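# Move the crate onto the yellow-taped spot

## Task

Get the crate onto the area outlined in yellow tape so that it sits upright and lies wholly within the tape, not overlapping it, with every sheet of paper still inside. The crate must not tip over or finish at an angle, and it has to stay in place on its own; if the robot is still holding it there at the end, the goal is not met.

## Robot and tools

ROBOT. A Hello Robot Stretch 3 with a single arm. It has a two-wheeled differential base (0.33 m long, 0.34 m wide), a vertical mast carrying a lift, and a telescoping arm that reaches out to the robot's right. At the arm's end is a wrist with yaw, pitch and roll, then a two-finger gripper. The base cannot slide sideways, so the gripper moves forward or back only when the base drives. The base turns about the point midway between its drive wheels, 0.05 m behind the front edge. With the arm pulled in and the wrist folded, the wrist pokes at most 0.06 m past the right side and a spin sweeps a 0.28 m radius; an unfolded, level wrist reaches outside that circle. A head on a pan/tilt unit carries head_camera and nav_camera; wrist_camera rides on the gripper.

FRAMES. Base frame: origin on the floor between the drive wheels, x forward, y left, z up. The odometry frame is the base frame as it was when the scene began. hand_pose is reported in the base frame, at the point where closed fingertips meet; with all wrist joints at 0 its x axis is up, y runs back along the arm to the mast, z points to the rear. The fingertip pads are round, 0.04 m wide.

execute_actions. Arguments: "actions", a list holding zero or one action, and optional "cameras", a list drawn from head_camera, nav_camera, wrist_camera, all (omitted, null or ["all"] gives every camera; [] gives none). An empty list only reports state and images. An action may hold "base", "joints", "contact_limits"; all its motions begin at once and may finish at different times, and no action runs past 15 s.
- base: exactly one key. translate_m is a relative drive in metres from where the base last reported itself, -1 to 1, positive forward. rotate_rad is a relative turn in radians, -3.2 to 3.2, positive counter-clockwise seen from above.
- joints: absolute targets by name. lift_m 0 to 1.1 (arm height on mast, tolerance 0.004); arm_m 0 to 0.52 (extension, 0.004); wrist_yaw_rad -1.345 to 4.42 (0 along the arm, positive toward the front, 3.0 folded over the base; 0.02); wrist_pitch_rad -1.57 to 0.451 (0 level, negative tips fingers down; 0.05); wrist_roll_rad -2.911 to 2.911 (0 fingers side by side; 0.02); gripper_m -0.089 to 0.179 (larger is wider; real fingertip gap is 0.007 less when almost shut, 0.025 less when fully open, zero under 0.007; 0.004); head_pan_rad -3.953 to 1.73 (0 forward, positive left, -1.57 faces along the arm); head_tilt_rad -1.53 to 0.419 (negative down).
- contact_limits: {"arm_m": n}, n a motor_effort percentage 1 to 100 at which the arm motion halts with contact_stop (sign flips when retracting). It also caps the arm's holding force until the next action; too low halts instantly; values above the maximum are cut.
A joint or the base left out of an action may keep pushing toward an earlier target without any status showing it. Any unknown key or out-of-range number rejects the whole call with no motion. If a result reports a stop, later execute_actions, wait and finished_scene calls in that same reply are skipped. While a reply is being composed the robot keeps its last command and the world keeps moving.

wait: {"seconds": 0 to 10}; commands nothing and returns the usual state and images.
zoom_image: {"camera": name, "region": [x0, y0, x1, y1]} in pixels of that camera's latest full image, origin top-left, at most 504 by 504. Image sizes: head_camera 896x504, nav_camera 672x504, wrist_camera 644x364.
finished_scene: {"scene": number}; closes the scene for good once the last command has been held, and reports whether the goal holds.

RESULT LINES. base_status and joint_status: done (for the base, wheels turned the full amount even if they slipped), off_target (stopped short, may still push), contact_stop, time_out, torque_fault (the last three drop the target; the part then holds its place unless slack or off). on_its_own covers parts not commanded this call; "held at" is a held target, not a position. joint_positions, hand_pose, base_odometry (wheel-count only, heading -3.142 to 3.142), turned_by_wheels and turned_by_imu (turn since last result, left positive), base_tilt in degrees (forward and right positive, a fixed bias up to about 4). motor_effort in percent, positive toward higher joint values, with the action's peak in brackets; readings carry a fixed bias and noise, and a rest value flagged out of range hints at a load or push. Positive wheel effort drives forward. lidar_m: 12 distances in metres from the base origin, 30-degree sectors starting straight ahead and going counter-clockwise (4th left, 7th behind, 10th right), "-" for nothing; it scans a plane 0.17 m up, ignores clear objects and the robot, and parts of sectors 5, 6, 9, 10 may be blocked. wrist_depth_mm (45 to 1000) and head_depth_mm (280 to 4000, image sideways) are 7x7 grids of median depth from top left. The pictures line lists image order; a camera_calibration block gives K, distortion and T_world_to_cam (base frame to camera) per camera, slightly uncertain.

RULES OF THUMB. Fast base motion (0.30 m/s, 1.9 rad/s) needs lift_m under 0.30, arm_m under 0.03, wrist_yaw_rad over 2.54; else 0.10 m/s and 0.63 rad/s. Fold or unfold the wrist only with lift_m 0.32 to 0.95, wrist_pitch_rad -0.4, roll near 0; once folded the lift may drop to 0.25. With yaw below -0.4 keep pitch at -0.5 or lower. The arm and lift halt and go slack when they press firmly on something; base, wrist and head do not, and a wrist straining for seconds faults off for 10 s. To grip, command gripper_m below the object's width; to let go, command at least 0.02 above where contact began; status never confirms a hold, and over-squeezing triggers a stall guard. Pushing with the gripper above about 0.45 m against something rigid, repeated pushes, or driving while holding or hooking a fixed object can tip the robot; if tilted, back off in small steps, free the gripper, and lower lift_m to about 0.2. Avoid drops, slips, slams and hard shoves; a loose item may occasionally be nudged by outside forces.

Each tool is called as name(argument=value, ...) on one line, values as JSON.

## Session

execute_actions(actions=[])

Scene clock: 0.00 s.
base_odometry: x=+0.000 y=+0.000 heading=+0.000 (m, m, rad; odometry frame)
turned_by_wheels: +0.000 (rad since the last result)
turned_by_imu: +0.000 (rad since the last result)
base_tilt: forward=-2.1 right=-1.2 (deg)
lidar_m: 1.50 2.30 2.37 2.78 2.65 1.90 1.92 1.84 1.64 1.16 1.10 1.13
head_depth_mm: 1348 1346 1352 1364 1363 1367 1361 / 1517 1526 1534 1533 1538 1538 1551 / 1747 1765 1764 1784 1763 1776 1780 / 1964 2089 2082 2078 2100 2088 2019 / 2078 2432 2438 2442 2444 2454 2144 / 2071 2304 2334 2327 2372 2383 2121 / 2079 2192 2196 2218 2238 2264 2116
base_status: not commanded
joint_positions: lift_m=+0.325 arm_m=+0.002 wrist_yaw_rad=+2.950 wrist_pitch_rad=-0.436 wrist_roll_rad=+0.009 gripper_m=+0.037 head_pan_rad=-0.014 head_tilt_rad=+0.000
joint_status: not commanded
motor_effort: left_wheel=+1 right_wheel=-1 lift_m=+18 arm_m=+1 wrist_yaw_rad=+0 wrist_pitch_rad=+5 wrist_roll_rad=+0 gripper_m=+0 head_pan_rad=-1 head_tilt_rad=+3 (%)
hand_pose: x=+0.0212 y=+0.0708 z=+0.3339 quat_wxyz=(+0.219, +0.705, +0.085, +0.670) (m; base frame)
wrist_depth_mm: - - - - - - - / - - - - - - - / - - - - - - - / 951 - 898 900 893 880 870 / 722 721 741 704 695 689 684 / 590 584 - 585 588 567 565 / 498 504 - 506 473 482 480
pictures: head_camera (sideways: a quarter turn clockwise sets it upright), nav_camera (sideways: a quarter turn counterclockwise sets it upright), wrist_camera
Images, in order (width x height): head_camera 896x504, nav_camera 672x504, wrist_camera 644x364.

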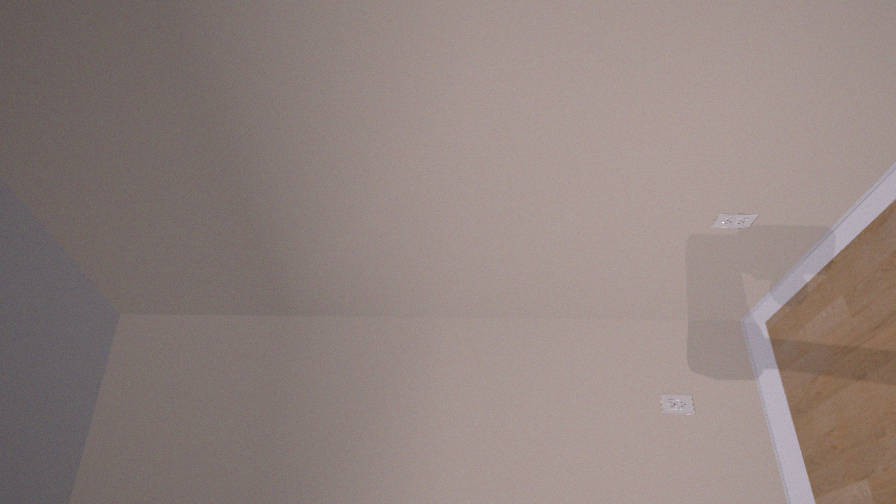

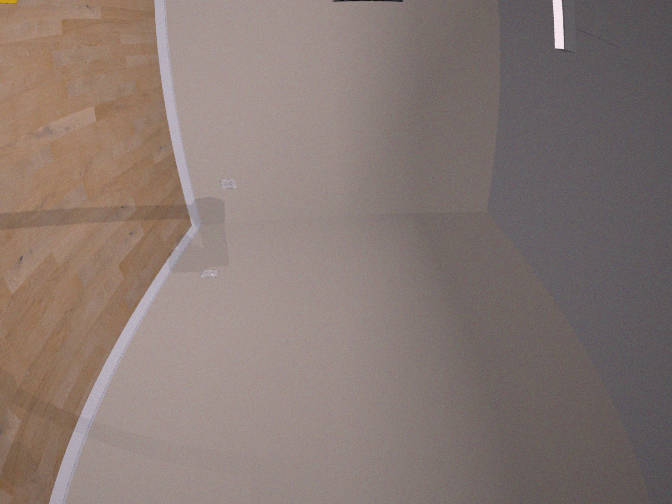

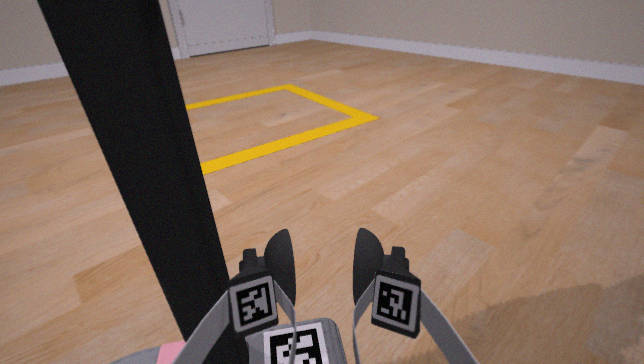

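Tape is to the left. Look around.

execute_actions(actions=[{"joints":{"head_pan_rad":1.6,"head_tilt_rad":-0.7}}], cameras=["nav_camera","head_camera"])

execute_actions(actions=[{"joints":{"head_pan_rad":-3.1,"head_tilt_rad":-0.7}}], cameras=["nav_camera"])

Scene clock: 5.43 s.
base_odometry: x=+0.000 y=+0.000 heading=+0.000 (m, m, rad; odometry frame)
turned_by_wheels: +0.000 (rad since the last result)
turned_by_imu: +0.000 (rad since the last result)
base_tilt: forward=-2.2 right=-1.1 (deg)
lidar_m: 1.50 2.31 2.37 2.78 2.65 1.90 1.93 1.84 1.64 1.16 1.10 1.14
head_depth_mm: 2726 2935 2445 1923 1592 1348 1172 / 2948 3199 2483 1909 1569 1348 1176 / 2764 3078 2447 1935 1575 1341 1163 / 2638 2913 2483 1927 1580 1357 1172 / 2492 2829 2450 1924 1587 1347 1171 / 2364 2682 2481 1927 1593 1370 - / 2286 2529 2475 1989 - - -
base_status: not commanded
joint_positions: lift_m=+0.325 arm_m=+0.002 wrist_yaw_rad=+2.950 wrist_pitch_rad=-0.436 wrist_roll_rad=+0.009 gripper_m=+0.037 head_pan_rad=+1.593 head_tilt_rad=-0.691
joint_status: all done
motor_effort: left_wheel=+0(0) right_wheel=+0(0) lift_m=+19(19) arm_m=+1(1) wrist_yaw_rad=+0(0) wrist_pitch_rad=+5(5) wrist_roll_rad=+0(0) gripper_m=+0(0) head_pan_rad=+2(32) head_tilt_rad=-4(38) (%)
hand_pose: x=+0.0212 y=+0.0708 z=+0.3339 quat_wxyz=(+0.219, +0.705, +0.085, +0.670) (m; base frame)
wrist_depth_mm: - - - - - - - / - - - - - - - / - - - - - - - / 921 - 908 897 892 886 872 / 715 723 746 704 700 694 683 / 596 584 - 575 580 571 571 / 495 504 - 510 473 482 486
pictures: head_camera (sideways: a quarter turn clockwise sets it upright), nav_camera (sideways: a quarter turn counterclockwise sets it upright)
camera_calibration (this result's frames):
head_camera: T_world_to_cam=[[0.0519287, -0.651025, -0.757278, 1.00467], [-0.998096, -0.0591058, -0.0176296, 0.0340687], [-0.0332822, 0.756751, -0.652855, 0.808692], [0, 0, 0, 1]] pos_world=[0.0087477, 0.0440998, 1.28937]
nav_camera: T_world_to_cam=[[0.0247344, 0.657071, 0.753423, -0.941666], [0.999637, -0.00817811, -0.0256852, 0.0796143], [-0.0107154, 0.753784, -0.657035, 0.809593], [0, 0, 0, 1]] pos_world=[-0.0476187, 0.00913418, 1.24345]
Images, in order (width x height): head_camera 896x504, nav_camera 672x504.

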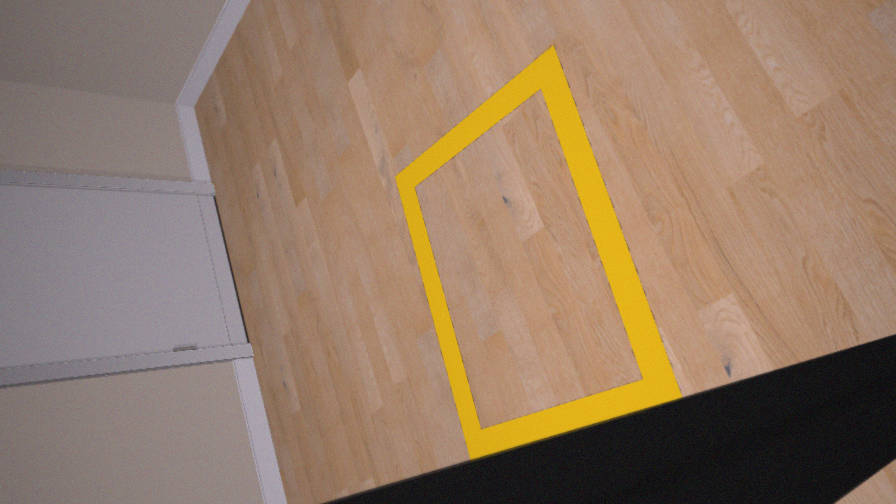

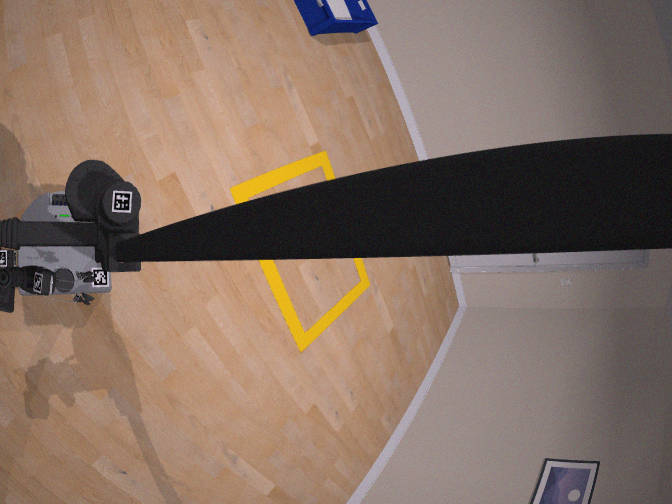

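Scene clock: 8.00 s.
base_odometry: x=+0.000 y=+0.000 heading=+0.000 (m, m, rad; odometry frame)
turned_by_wheels: +0.000 (rad since the last result)
turned_by_imu: +0.000 (rad since the last result)
base_tilt: forward=-2.2 right=-1.1 (deg)
lidar_m: 1.50 2.31 2.36 2.77 2.65 1.90 1.93 1.84 1.64 1.16 1.10 1.13
head_depth_mm: 2686 3053 2488 1934 1583 1349 1167 / 2014 2257 2449 1934 1588 1345 1176 / 1933 2148 2363 1928 1602 1349 1195 / 1824 1992 2264 1941 1578 1347 1174 / 1794 1903 2185 1916 1585 1354 1178 / 1700 1810 2047 1944 1591 1348 1169 / 1660 1723 1929 1942 1608 1361 1179
base_status: not commanded
joint_positions: lift_m=+0.325 arm_m=+0.002 wrist_yaw_rad=+2.950 wrist_pitch_rad=-0.436 wrist_roll_rad=+0.009 gripper_m=+0.037 head_pan_rad=-3.093 head_tilt_rad=-0.691
joint_status: all done
motor_effort: left_wheel=+0(1) right_wheel=+0(0) lift_m=+19(18) arm_m=+1(1) wrist_yaw_rad=+0(0) wrist_pitch_rad=+5(5) wrist_roll_rad=+0(0) gripper_m=+0(0) head_pan_rad=-3(33) head_tilt_rad=-4(5) (%)
hand_pose: x=+0.0212 y=+0.0708 z=+0.3339 quat_wxyz=(+0.219, +0.705, +0.085, +0.670) (m; base frame)
wrist_depth_mm: - - - - - - - / - - - - - - - / - - - - - - - / 929 - 909 898 891 892 863 / 733 721 738 697 700 695 694 / 594 588 - 583 581 568 568 / 499 503 - 505 474 482 482
pictures: nav_camera (sideways: a quarter turn counterclockwise sets it upright)
camera_calibration (this result's frames):
nav_camera: T_world_to_cam=[[-0.657772, 0.00706475, 0.753184, -0.937192], [-0.0186633, 0.999496, -0.0256742, 0.0858116], [-0.752986, -0.0309447, -0.657309, 0.814477], [0, 0, 0, 1]] pos_world=[-0.0015669, -0.0539436, 1.24344]
Images, in order (width x height): nav_camera 672x504.

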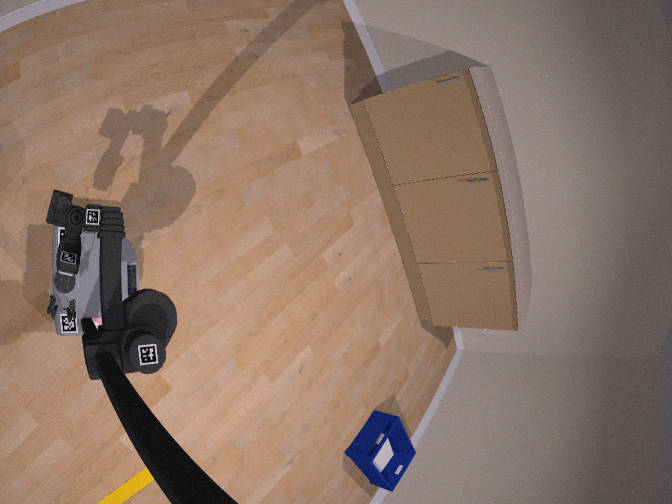

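execute_actions(actions=[{"base":{"rotate_rad":2.5},"joints":{"head_pan_rad":0,"head_tilt_rad":-0.6,"lift_m":0.28}}], cameras=["nav_camera","head_camera"])

Scene clock: 14.90 s.
base_odometry: x=+0.000 y=+0.000 heading=+2.500 (m, m, rad; odometry frame)
turned_by_wheels: +2.500 (rad since the last result)
turned_by_imu: +2.443 (rad since the last result)
base_tilt: forward=-2.1 right=-1.1 (deg)
lidar_m: 1.91 2.01 1.84 1.93 1.22 1.10 1.11 1.35 2.31 2.32 2.82 2.64
head_depth_mm: 2207 2427 2634 2179 1689 1417 1217 / 2270 2508 2737 2171 1709 1422 1207 / 2341 2575 2597 2136 1713 1419 1210 / 2447 2772 2645 2174 1713 1406 1208 / 2520 2847 2870 2151 1709 1418 1212 / 2665 2932 2878 2159 1703 1423 1212 / 2770 3129 2862 2150 1709 1410 1210
base_status: done
joint_positions: lift_m=+0.280 arm_m=+0.002 wrist_yaw_rad=+2.950 wrist_pitch_rad=-0.436 wrist_roll_rad=+0.009 gripper_m=+0.037 head_pan_rad=-0.007 head_tilt_rad=-0.605
joint_status: all done
motor_effort: left_wheel=-3(9) right_wheel=+5(14) lift_m=+11(14) arm_m=+1(1) wrist_yaw_rad=+0(0) wrist_pitch_rad=+5(5) wrist_roll_rad=+0(0) gripper_m=+1(0) head_pan_rad=+3(32) head_tilt_rad=+4(13) (%)
hand_pose: x=+0.0212 y=+0.0707 z=+0.2891 quat_wxyz=(+0.219, +0.705, +0.085, +0.670) (m; base frame)
wrist_depth_mm: - - - - - - - / - - - - - - - / - - - - - - - / 842 - 831 803 805 795 782 / 651 644 665 639 626 625 617 / 532 531 - 533 527 512 507 / 450 - - - 429 436 434
pictures: head_camera (sideways: a quarter turn clockwise sets it upright), nav_camera (sideways: a quarter turn counterclockwise sets it upright)
camera_calibration (this result's frames):
head_camera: T_world_to_cam=[[-0.585118, -0.0334967, -0.810256, 1.07761], [-0.0284882, 0.999379, -0.0207427, 0.0322091], [0.810448, 0.0109459, -0.585708, 0.716197], [0, 0, 0, 1]] pos_world=[0.0510087, -0.00393201, 1.29329]
nav_camera: T_world_to_cam=[[0.589251, -0.0433117, 0.806788, -1.01467], [-0.0348618, -0.998995, -0.0281682, 0.0891604], [0.807198, -0.011528, -0.590169, 0.717621], [0, 0, 0, 1]] pos_world=[0.021743, 0.0533963, 1.24465]
Images, in order (width x height): head_camera 896x504, nav_camera 672x504.

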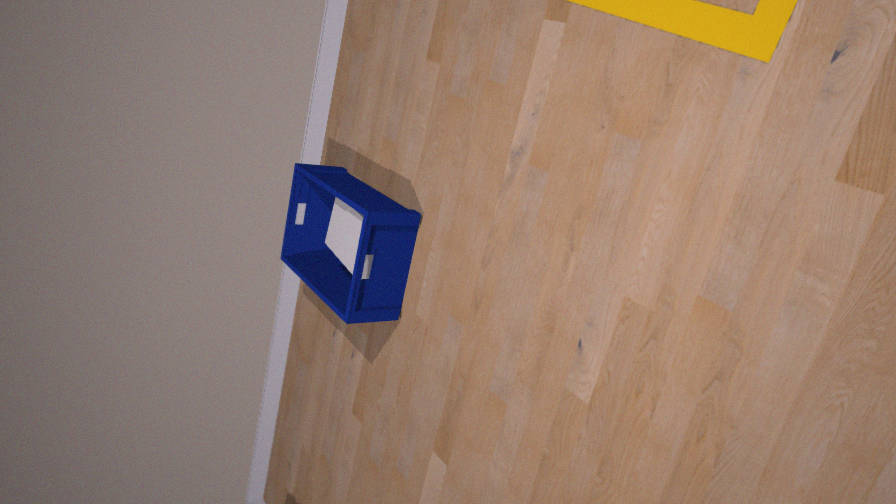

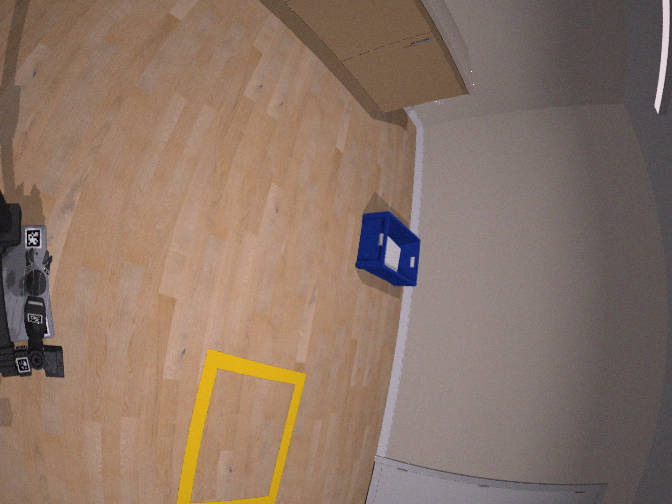

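execute_actions(actions=[{"base":{"translate_m":1.0}}], cameras=[])

execute_actions(actions=[{"base":{"translate_m":0.3}}], cameras=[])

execute_actions(actions=[{"base":{"rotate_rad":1.57},"joints":{"head_pan_rad":-1.57,"head_tilt_rad":-1.0}}], cameras=["nav_camera","head_camera"])

Scene clock: 24.70 s.
base_odometry: x=-0.801 y=+0.599 heading=+2.500 (m, m, rad; odometry frame)
turned_by_wheels: +0.000 (rad since the last result)
turned_by_imu: +0.002 (rad since the last result)
base_tilt: forward=-2.1 right=-1.2 (deg)
lidar_m: 0.91 1.07 1.48 1.50 2.25 2.03 2.04 2.50 2.64 2.66 1.90 1.72
head_depth_mm: 1411 1549 1722 1938 1707 1421 1217 / 1456 1619 1806 1985 1722 1423 1210 / 1527 1673 1878 1918 1578 1418 1217 / 1569 1747 1979 1935 1507 1419 1211 / 1628 1821 2082 2146 1510 1418 1207 / 1706 1917 2158 2154 1719 1426 1203 / 1783 2017 2302 2144 1699 1421 1220
base_status: done
joint_positions: lift_m=+0.280 arm_m=+0.002 wrist_yaw_rad=+2.950 wrist_pitch_rad=-0.436 wrist_roll_rad=+0.009 gripper_m=+0.037 head_pan_rad=-0.007 head_tilt_rad=-0.605
joint_status: not commanded
motor_effort: left_wheel=-4(9) right_wheel=+5(13) lift_m=+12(11) arm_m=+1(1) wrist_yaw_rad=+0(1) wrist_pitch_rad=+5(5) wrist_roll_rad=+0(0) gripper_m=+0(0) head_pan_rad=+3(0) head_tilt_rad=+3(3) (%)
hand_pose: x=+0.0212 y=+0.0707 z=+0.2891 quat_wxyz=(+0.219, +0.705, +0.085, +0.670) (m; base frame)
wrist_depth_mm: - - - - - - - / - - - - - - - / - - - - - - - / 841 - 827 797 801 788 782 / 646 643 668 633 632 627 616 / 533 530 - 542 530 516 512 / 454 - - - 422 437 435
pictures: none
No camera images: the call's "cameras" was empty. Leave "cameras" out to get every camera's image.

Scene clock: 27.53 s.
base_odometry: x=-1.041 y=+0.779 heading=+2.499 (m, m, rad; odometry frame)
turned_by_wheels: +0.000 (rad since the last result)
turned_by_imu: +0.000 (rad since the last result)
base_tilt: forward=-2.2 right=-1.2 (deg)
lidar_m: 0.62 0.75 1.38 1.38 1.71 2.31 2.32 2.83 2.75 2.49 1.59 1.44
head_depth_mm: 1176 1296 1440 1615 1700 1419 1209 / 1217 1338 1499 1719 1650 1413 1208 / 1262 1403 1553 1795 1612 1339 1200 / 1309 1471 1628 1834 1650 1243 1211 / 1362 1531 1716 1951 1562 1280 1207 / 1419 1592 1811 1997 1709 1333 1215 / 1468 1674 1927 2079 1706 1417 1204
base_status: done
joint_positions: lift_m=+0.280 arm_m=+0.002 wrist_yaw_rad=+2.950 wrist_pitch_rad=-0.436 wrist_roll_rad=+0.009 gripper_m=+0.037 head_pan_rad=-0.007 head_tilt_rad=-0.605
joint_status: not commanded
motor_effort: left_wheel=-4(8) right_wheel=+5(15) lift_m=+12(12) arm_m=+1(0) wrist_yaw_rad=+0(0) wrist_pitch_rad=+5(5) wrist_roll_rad=+0(0) gripper_m=+0(0) head_pan_rad=+1(1) head_tilt_rad=+4(3) (%)
hand_pose: x=+0.0212 y=+0.0707 z=+0.2891 quat_wxyz=(+0.219, +0.705, +0.085, +0.670) (m; base frame)
wrist_depth_mm: - - - - - - - / - - - - - - - / - - - - - - - / 823 - 817 823 801 798 786 / 655 645 664 641 624 614 619 / 535 531 - 534 528 513 508 / 451 - - - 424 439 434
pictures: none
No camera images: the call's "cameras" was empty. Leave "cameras" out to get every camera's image.

Scene clock: 29.73 s.
base_odometry: x=-1.041 y=+0.778 heading=-2.214 (m, m, rad; odometry frame)
turned_by_wheels: +1.570 (rad since the last result)
turned_by_imu: +1.534 (rad since the last result)
base_tilt: forward=-2.1 right=-1.1 (deg)
lidar_m: 1.38 1.70 2.31 2.32 2.82 2.74 2.53 1.60 1.44 0.62 0.75 1.37
head_depth_mm: 1330 1558 1680 1478 1317 1204 1103 / 1379 1647 1617 1488 1331 1211 - / 1443 1671 1613 1418 1326 1213 - / 1507 1726 1634 1350 1337 1241 - / 1579 1835 1579 1418 1341 1206 1100 / 1634 1905 1687 1468 1332 1214 1097 / 1725 1950 1685 1495 1346 1215 1099
base_status: done
joint_positions: lift_m=+0.280 arm_m=+0.002 wrist_yaw_rad=+2.950 wrist_pitch_rad=-0.436 wrist_roll_rad=+0.009 gripper_m=+0.037 head_pan_rad=-1.563 head_tilt_rad=-0.988
joint_status: all done
motor_effort: left_wheel=-3(11) right_wheel=+5(13) lift_m=+11(11) arm_m=+0(0) wrist_yaw_rad=+0(0) wrist_pitch_rad=+5(5) wrist_roll_rad=+0(0) gripper_m=+0(0) head_pan_rad=-3(33) head_tilt_rad=-5(31) (%)
hand_pose: x=+0.0212 y=+0.0707 z=+0.2891 quat_wxyz=(+0.219, +0.705, +0.085, +0.670) (m; base frame)
wrist_depth_mm: - - - - - - - / - - - - - - - / - - - - - - - / 839 - 817 807 798 785 778 / 643 646 666 641 627 625 616 / 532 526 - 540 527 512 509 / 451 - - - 425 438 433
pictures: head_camera (sideways: a quarter turn clockwise sets it upright), nav_camera (sideways: a quarter turn counterclockwise sets it upright)
camera_calibration (this result's frames):
head_camera: T_world_to_cam=[[-0.0442717, 0.844806, -0.533237, 0.713329], [0.998802, 0.0485682, -0.00597842, 0.00671447], [0.0208478, -0.532863, -0.845945, 1.05945], [0, 0, 0, 1]] pos_world=[0.00278666, -0.0384085, 1.27665]
nav_camera: T_world_to_cam=[[-0.0324793, -0.848452, 0.528275, -0.64795], [-0.999471, 0.0284619, -0.0157373, 0.0788497], [-0.00168341, -0.528507, -0.848927, 1.05907], [0, 0, 0, 1]] pos_world=[0.0595459, 0.00772575, 1.24261]
Images, in order (width x height): head_camera 896x504, nav_camera 672x504.

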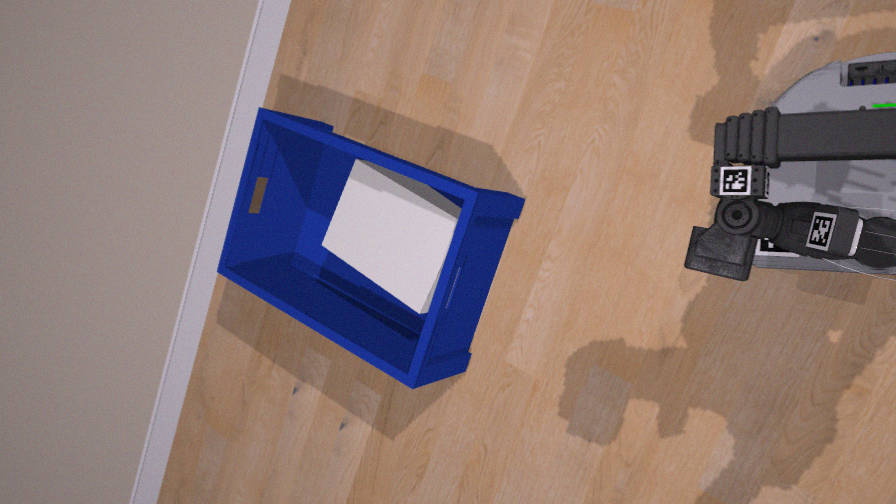

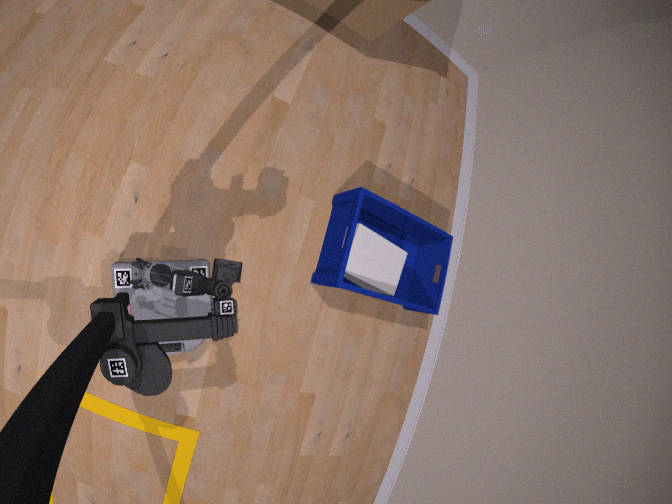

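execute_actions(actions=[{"base":{"rotate_rad":-0.32},"joints":{"lift_m":0.6,"wrist_pitch_rad":-0.4}}], cameras=[])

execute_actions(actions=[{"base":{"translate_m":0.25},"joints":{"wrist_yaw_rad":0}}], cameras=[])

execute_actions(actions=[{"joints":{"wrist_pitch_rad":-1.57,"wrist_roll_rad":1.57,"gripper_m":0.12,"arm_m":0.2}}], cameras=["wrist_camera","head_camera"])

Scene clock: 39.47 s.
base_odometry: x=-1.041 y=+0.778 heading=-2.534 (m, m, rad; odometry frame)
turned_by_wheels: -0.320 (rad since the last result)
turned_by_imu: -0.313 (rad since the last result)
base_tilt: forward=-2.2 right=-1.1 (deg)
lidar_m: 1.37 1.44 2.39 2.31 2.41 2.83 2.74 1.97 1.48 0.62 0.63 1.42
head_depth_mm: 1360 1625 1684 1474 1336 1219 1111 / 1375 1630 1684 1487 1337 - - / 1388 1659 1691 1481 1326 - - / 1384 1663 1663 1494 1357 1193 - / 1401 1668 1572 1333 1333 1208 1107 / 1410 1639 1620 1330 1337 1211 1109 / 1423 1706 1569 1321 1330 1214 1107
base_status: done
joint_positions: lift_m=+0.600 arm_m=+0.002 wrist_yaw_rad=+2.950 wrist_pitch_rad=-0.420 wrist_roll_rad=+0.009 gripper_m=+0.037 head_pan_rad=-1.563 head_tilt_rad=-0.988
joint_status: all done
motor_effort: left_wheel=+4(8) right_wheel=-5(12) lift_m=+26(29) arm_m=+0(0) wrist_yaw_rad=+0(0) wrist_pitch_rad=+7(8) wrist_roll_rad=+0(0) gripper_m=+1(0) head_pan_rad=-2(2) head_tilt_rad=-5(6) (%)
hand_pose: x=+0.0216 y=+0.0728 z=+0.6119 quat_wxyz=(+0.214, +0.705, +0.080, +0.671) (m; base frame)
wrist_depth_mm: - - - - - - - / - - - - - - - / - - - - - - - / - - - - - - - / - - - - - - - / 974 983 - 939 954 949 925 / 813 818 - 800 776 797 797
pictures: none
No camera images: the call's "cameras" was empty. Leave "cameras" out to get every camera's image.

Scene clock: 43.20 s.
base_odometry: x=-1.246 y=+0.636 heading=-2.534 (m, m, rad; odometry frame)
turned_by_wheels: +0.000 (rad since the last result)
turned_by_imu: +0.000 (rad since the last result)
base_tilt: forward=-2.2 right=-1.1 (deg)
lidar_m: 1.13 1.18 1.67 2.30 2.41 3.10 2.98 2.01 1.49 0.61 0.65 1.16
head_depth_mm: 1369 1617 1672 1485 1323 1221 1118 / 1385 1634 1681 1490 1343 - - / 1383 1652 1610 1357 1352 - - / 1394 1674 1623 1321 1352 1207 - / 1415 1636 1609 1368 1334 1201 1105 / 1421 1703 1683 1464 1339 1210 1102 / 1437 1725 1707 1510 1348 1212 1104
base_status: done
joint_positions: lift_m=+0.600 arm_m=+0.002 wrist_yaw_rad=+0.002 wrist_pitch_rad=-0.420 wrist_roll_rad=+0.009 gripper_m=+0.037 head_pan_rad=-1.563 head_tilt_rad=-0.988
joint_status: all done
motor_effort: left_wheel=+3(7) right_wheel=-5(7) lift_m=+25(26) arm_m=+0(0) wrist_yaw_rad=-2(3) wrist_pitch_rad=+6(7) wrist_roll_rad=+0(0) gripper_m=+0(0) head_pan_rad=-2(2) head_tilt_rad=-5(4) (%)
hand_pose: x=-0.0211 y=-0.3715 z=+0.6119 quat_wxyz=(+0.689, +0.147, -0.694, -0.148) (m; base frame)
wrist_depth_mm: - - - - - - - / - - - - - - - / - - - - - - - / - - - - - - - / - - - 915 - - - / 966 970 726 765 970 937 930 / 809 802 654 629 754 796 794
pictures: none
No camera images: the call's "cameras" was empty. Leave "cameras" out to get every camera's image.

Scene clock: 45.90 s.
base_odometry: x=-1.246 y=+0.636 heading=-2.534 (m, m, rad; odometry frame)
turned_by_wheels: +0.000 (rad since the last result)
turned_by_imu: +0.000 (rad since the last result)
base_tilt: forward=-2.2 right=-1.2 (deg)
lidar_m: 1.13 1.18 1.67 2.31 2.41 3.08 2.98 2.00 1.50 0.61 0.64 1.16
head_depth_mm: 1365 1626 1664 1484 1334 1221 1110 / 1379 1635 1680 - - 1209 - / 1390 1664 1601 - 1323 1205 - / 1389 1671 1613 1319 1332 1205 - / 1413 1643 1594 1376 1331 1214 1104 / 1413 1709 1686 1468 1331 1204 1106 / 1431 1715 1685 1492 1335 1219 1108
base_status: not commanded
joint_positions: lift_m=+0.600 arm_m=+0.200 wrist_yaw_rad=+0.001 wrist_pitch_rad=-1.561 wrist_roll_rad=+1.565 gripper_m=+0.120 head_pan_rad=-1.563 head_tilt_rad=-0.988
joint_status: all done
motor_effort: left_wheel=+4(3) right_wheel=-6(5) lift_m=+25(26) arm_m=+6(6) wrist_yaw_rad=+0(2) wrist_pitch_rad=-3(5) wrist_roll_rad=+2(2) gripper_m=+1(82) head_pan_rad=-2(3) head_tilt_rad=-6(6) (%)
hand_pose: x=-0.0216 y=-0.3226 z=+0.4818 quat_wxyz=(+0.002, +0.002, -0.710, -0.704) (m; base frame)
wrist_depth_mm: 631 630 625 617 614 613 607 / 638 635 641 632 633 - - / 613 594 647 651 645 - - / 502 513 663 656 655 - - / 512 516 676 674 670 675 667 / 593 492 696 686 690 679 676 / 563 564 705 711 703 708 695
pictures: head_camera (sideways: a quarter turn clockwise sets it upright), wrist_camera
camera_calibration (this result's frames):
head_camera: T_world_to_cam=[[-0.044042, 0.844903, -0.533103, 0.713153], [0.998815, 0.0482968, -0.00597195, 0.00670597], [0.0207015, -0.532734, -0.846029, 1.05956], [0, 0, 0, 1]] pos_world=[0.00277616, -0.0384036, 1.27664]
wrist_camera: T_world_to_cam=[[0.0238444, 0.99956, -0.0176302, 0.335333], [0.993743, -0.0217733, 0.109551, 0.0109651], [0.109119, -0.0201321, -0.993825, 0.634573], [0, 0, 0, 1]] pos_world=[-0.0881363, -0.322171, 0.635365]
Images, in order (width x height): head_camera 896x504, wrist_camera 644x364.

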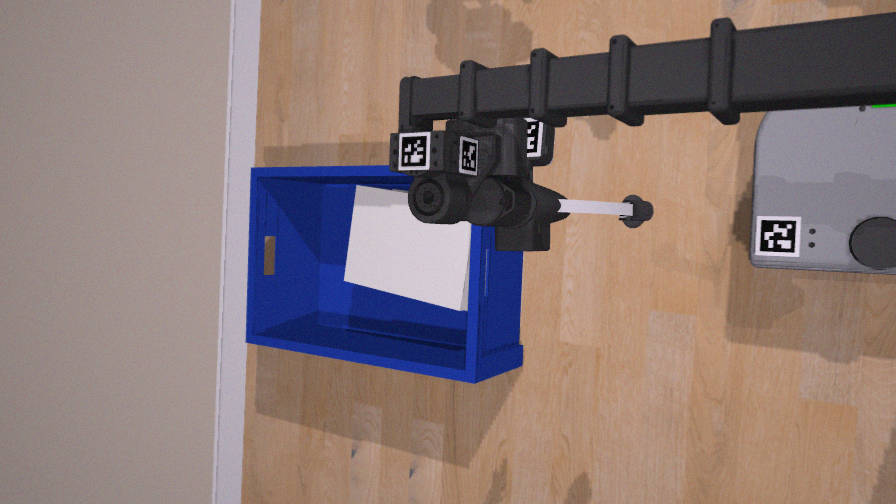

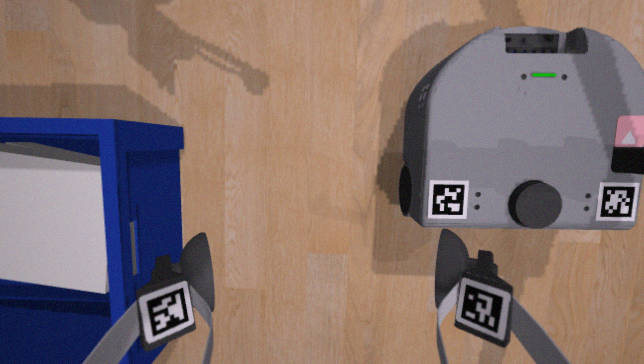

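execute_actions(actions=[{"joints":{"arm_m":0.5}}], cameras=["wrist_camera"])

Scene clock: 51.77 s.
base_odometry: x=-1.246 y=+0.636 heading=-2.534 (m, m, rad; odometry frame)
turned_by_wheels: +0.000 (rad since the last result)
turned_by_imu: -0.001 (rad since the last result)
base_tilt: forward=-2.1 right=-1.2 (deg)
lidar_m: 1.13 1.18 1.67 2.31 2.40 3.06 2.98 2.01 1.49 0.61 0.65 1.16
head_depth_mm: 1368 1610 1681 1469 1321 1224 1111 / 1366 1586 1655 1459 1332 1212 - / 1390 1563 1504 1343 1331 1213 - / 1401 1665 1579 1313 1337 1205 - / 1406 1629 1598 1359 1330 1208 1097 / 1419 1688 1706 1479 1347 1210 1104 / 1425 1717 1700 1497 1335 1216 1109
base_status: not commanded
joint_positions: lift_m=+0.600 arm_m=+0.500 wrist_yaw_rad=+0.000 wrist_pitch_rad=-1.562 wrist_roll_rad=+1.566 gripper_m=+0.120 head_pan_rad=-1.563 head_tilt_rad=-0.988
joint_status: all done
motor_effort: left_wheel=+3(3) right_wheel=-5(6) lift_m=+26(25) arm_m=+6(8) wrist_yaw_rad=+0(1) wrist_pitch_rad=-2(3) wrist_roll_rad=+1(1) gripper_m=+1(0) head_pan_rad=-3(2) head_tilt_rad=-5(6) (%)
hand_pose: x=-0.0215 y=-0.6224 z=+0.4818 quat_wxyz=(+0.002, +0.001, -0.710, -0.704) (m; base frame)
wrist_depth_mm: 638 629 623 615 618 613 621 / 642 642 637 626 635 633 628 / 621 493 645 644 647 642 - / 651 498 497 608 656 653 - / 666 511 504 672 678 657 662 / 660 688 514 691 683 681 682 / 560 538 571 645 701 706 693
pictures: wrist_camera
camera_calibration (this result's frames):
wrist_camera: T_world_to_cam=[[0.0248073, 0.999548, -0.016987, 0.634739], [0.993721, -0.022801, 0.109541, 0.0037907], [0.109104, -0.0195977, -0.993837, 0.628888], [0, 0, 0, 1]] pos_world=[-0.0881275, -0.62204, 0.635379]
Images, in order (width x height): wrist_camera 644x364.

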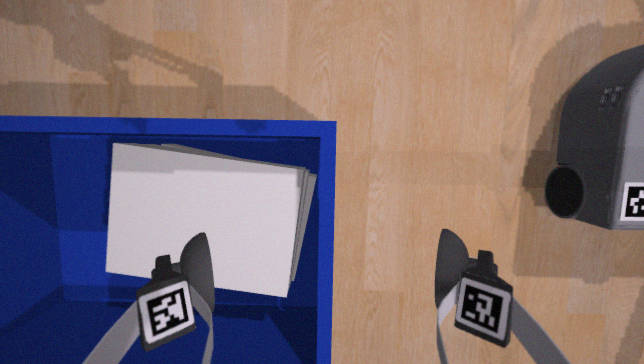

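execute_actions(actions=[{"joints":{"lift_m":0.31}}], cameras=[])

execute_actions(actions=[{"joints":{"gripper_m":-0.03,"head_pan_rad":-2.3,"head_tilt_rad":-0.9}}])

Scene clock: 59.23 s.
base_odometry: x=-1.246 y=+0.636 heading=-2.534 (m, m, rad; odometry frame)
turned_by_wheels: +0.000 (rad since the last result)
turned_by_imu: -0.001 (rad since the last result)
base_tilt: forward=-2.2 right=-1.1 (deg)
lidar_m: 1.13 1.18 1.67 2.30 2.41 3.07 2.98 2.01 1.50 0.61 0.65 1.16
head_depth_mm: 1369 1621 1683 1480 1332 1202 1101 / 1376 1640 1669 1486 1331 1208 - / 1392 1653 1658 1264 1334 1213 - / 1389 1667 1626 1311 1339 1212 - / 1413 1658 1605 1363 1329 1204 1110 / 1420 1710 1690 1475 1333 1206 1101 / 1417 1703 1682 1506 1331 1206 1101
base_status: not commanded
joint_positions: lift_m=+0.310 arm_m=+0.500 wrist_yaw_rad=+0.000 wrist_pitch_rad=-1.562 wrist_roll_rad=+1.566 gripper_m=+0.120 head_pan_rad=-1.563 head_tilt_rad=-0.988
joint_status: all done
motor_effort: left_wheel=+4(3) right_wheel=-5(5) lift_m=+10(22) arm_m=+6(6) wrist_yaw_rad=+0(1) wrist_pitch_rad=-2(2) wrist_roll_rad=+2(1) gripper_m=+1(0) head_pan_rad=-3(1) head_tilt_rad=-6(5) (%)
hand_pose: x=-0.0215 y=-0.6225 z=+0.1927 quat_wxyz=(+0.002, +0.001, -0.710, -0.704) (m; base frame)
wrist_depth_mm: 341 338 338 336 335 335 333 / 128 128 127 127 342 341 340 / 313 266 231 129 349 349 347 / 198 222 351 132 354 354 352 / 200 199 198 135 363 362 360 / 204 203 203 138 372 368 368 / 208 208 208 141 378 380 375
pictures: none
No camera images: the call's "cameras" was empty. Leave "cameras" out to get every camera's image.

Scene clock: 61.23 s.
base_odometry: x=-1.246 y=+0.636 heading=-2.534 (m, m, rad; odometry frame)
turned_by_wheels: +0.000 (rad since the last result)
turned_by_imu: +0.000 (rad since the last result)
base_tilt: forward=-2.1 right=-1.1 (deg)
lidar_m: 1.13 1.19 1.68 2.31 2.41 3.08 2.98 2.01 1.49 0.61 0.65 1.16
head_depth_mm: 2176 2187 1832 1584 1378 1218 1132 / 1980 2172 1842 1585 1395 1232 1139 / 1831 2094 1846 1578 1382 1228 - / 1684 1980 1843 1576 1382 1255 - / 1571 1806 1844 1595 1378 1221 1119 / 1468 1668 1812 1593 1354 1233 1113 / 1363 1545 1766 1613 1199 1219 1109
base_status: not commanded
joint_positions: lift_m=+0.310 arm_m=+0.500 wrist_yaw_rad=-0.001 wrist_pitch_rad=-1.565 wrist_roll_rad=+1.569 gripper_m=-0.029 head_pan_rad=-2.293 head_tilt_rad=-0.903
joint_status: all done
motor_effort: left_wheel=+3(3) right_wheel=-5(5) lift_m=+18(18) arm_m=+6(6) wrist_yaw_rad=+1(1) wrist_pitch_rad=-1(2) wrist_roll_rad=+0(1) gripper_m=-19(93) head_pan_rad=-2(30) head_tilt_rad=+0(13) (%)
hand_pose: x=-0.0215 y=-0.6216 z=+0.1924 quat_wxyz=(+0.000, +0.000, -0.709, -0.705) (m; base frame)
wrist_depth_mm: 336 336 335 336 333 333 334 / 126 125 125 125 341 339 342 / 271 240 217 127 349 346 345 / 194 226 348 130 355 354 351 / 197 196 196 132 359 361 360 / 200 200 200 134 369 369 368 / 205 205 205 139 379 375 375
pictures: head_camera (sideways: a quarter turn clockwise sets it upright), nav_camera (sideways: a quarter turn counterclockwise sets it upright), wrist_camera
camera_calibration (this result's frames):
head_camera: T_world_to_cam=[[0.498202, 0.622659, -0.603399, 0.801426], [0.776311, -0.630279, -0.00942874, 0.0125645], [-0.386181, -0.463728, -0.797384, 0.998805], [0, 0, 0, 1]] pos_world=[-0.0233068, -0.0279223, 1.28013]
nav_camera: T_world_to_cam=[[-0.558104, -0.574509, 0.598714, -0.73651], [-0.726858, 0.686531, -0.0187802, 0.0811503], [-0.400247, -0.445661, -0.800743, 0.99886], [0, 0, 0, 1]] pos_world=[0.0477251, -0.0336912, 1.24231]
wrist_camera: T_world_to_cam=[[0.029247, 0.999481, -0.0135368, 0.62833], [0.993606, -0.0275924, 0.109478, 0.0325261], [0.109047, -0.0166521, -0.993897, 0.343093], [0, 0, 0, 1]] pos_world=[-0.0881083, -0.621393, 0.345944]
Images, in order (width x height): head_camera 896x504, nav_camera 672x504, wrist_camera 644x364.

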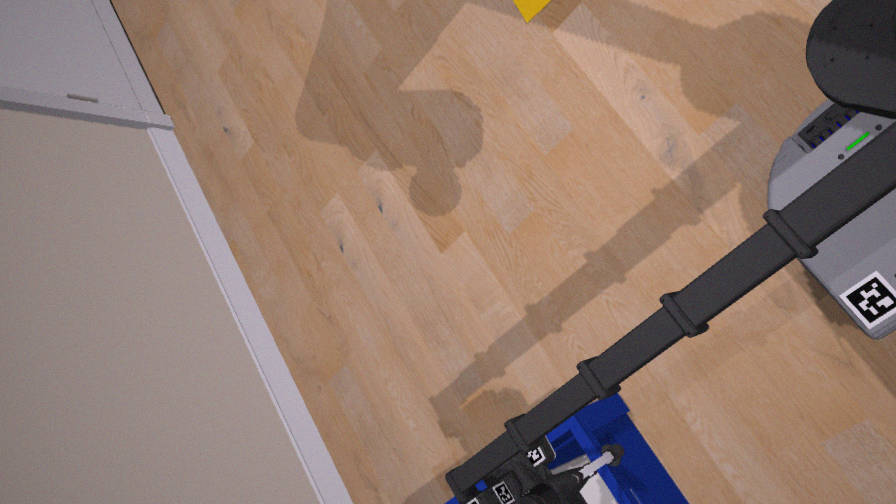

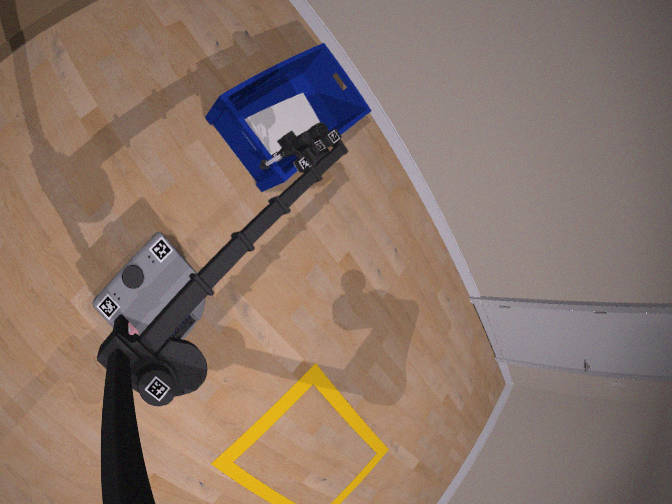

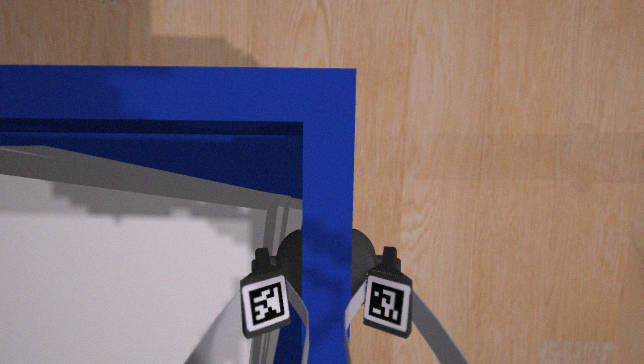

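execute_actions(actions=[{"joints":{"arm_m":0.12}}], cameras=["nav_camera","wrist_camera"])

Scene clock: 71.57 s.
base_odometry: x=-1.246 y=+0.636 heading=-2.534 (m, m, rad; odometry frame)
turned_by_wheels: +0.000 (rad since the last result)
turned_by_imu: +0.000 (rad since the last result)
base_tilt: forward=-2.2 right=-1.1 (deg)
lidar_m: 1.13 1.19 1.67 2.31 2.41 3.08 2.99 2.01 0.29 0.29 0.35 1.16
head_depth_mm: 2204 2193 1847 1588 1379 1230 1140 / 1974 2194 1828 1576 1374 1237 1140 / 1841 2074 1840 1570 1388 1228 - / 1696 1975 1841 1561 1381 1250 - / 1566 1821 1844 1587 1394 1273 1125 / 1461 1670 1797 1580 1344 1101 1081 / 1364 1554 1735 1588 1387 1100 1068
base_status: not commanded
joint_positions: lift_m=+0.310 arm_m=+0.121 wrist_yaw_rad=-0.006 wrist_pitch_rad=-1.406 wrist_roll_rad=+1.583 gripper_m=-0.026 head_pan_rad=-2.293 head_tilt_rad=-0.902
joint_status: all done
on_its_own: arm_m is at rest, and its effort (-16) is outside its rest range (-14 to +14); wrist_pitch_rad is at rest, and its effort (-54) is outside its rest range (-20 to +32)
motor_effort: left_wheel=+5(10) right_wheel=-9(18) lift_m=+19(19) arm_m=-16(22) wrist_yaw_rad=+8(8) wrist_pitch_rad=-54(69) wrist_roll_rad=-4(4) gripper_m=-29(32) head_pan_rad=-4(3) head_tilt_rad=+3(2) (%)
hand_pose: x=-0.0216 y=-0.2841 z=+0.1919 quat_wxyz=(-0.006, -0.007, -0.762, -0.647) (m; base frame)
wrist_depth_mm: 397 376 359 341 322 311 - / 147 140 134 336 330 - - / 248 356 365 131 333 - - / 230 219 228 135 345 - - / 236 223 212 138 349 - - / 242 228 216 139 356 - - / 249 237 227 247 361 348 -
pictures: nav_camera (sideways: a quarter turn counterclockwise sets it upright), wrist_camera
camera_calibration (this result's frames):
nav_camera: T_world_to_cam=[[-0.558071, -0.574406, 0.598845, -0.736681], [-0.726823, 0.686568, -0.0187859, 0.0811575], [-0.400357, -0.445738, -0.800645, 0.998733], [0, 0, 0, 1]] pos_world=[0.0477168, -0.0337007, 1.24231]
wrist_camera: T_world_to_cam=[[0.0482305, 0.98401, -0.171459, 0.317382], [0.993002, -0.0287112, 0.114551, 0.0407089], [0.107796, -0.175785, -0.978509, 0.30008], [0, 0, 0, 1]] pos_world=[-0.0880791, -0.258389, 0.343386]
Images, in order (width x height): nav_camera 672x504, wrist_camera 644x364.

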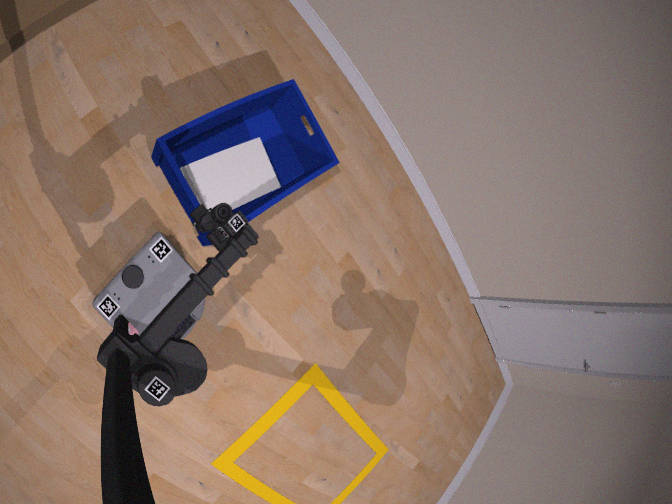

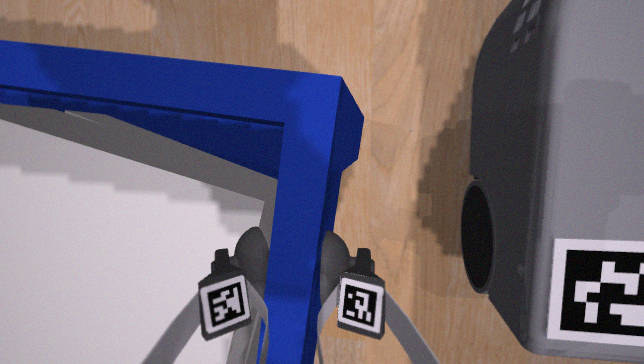

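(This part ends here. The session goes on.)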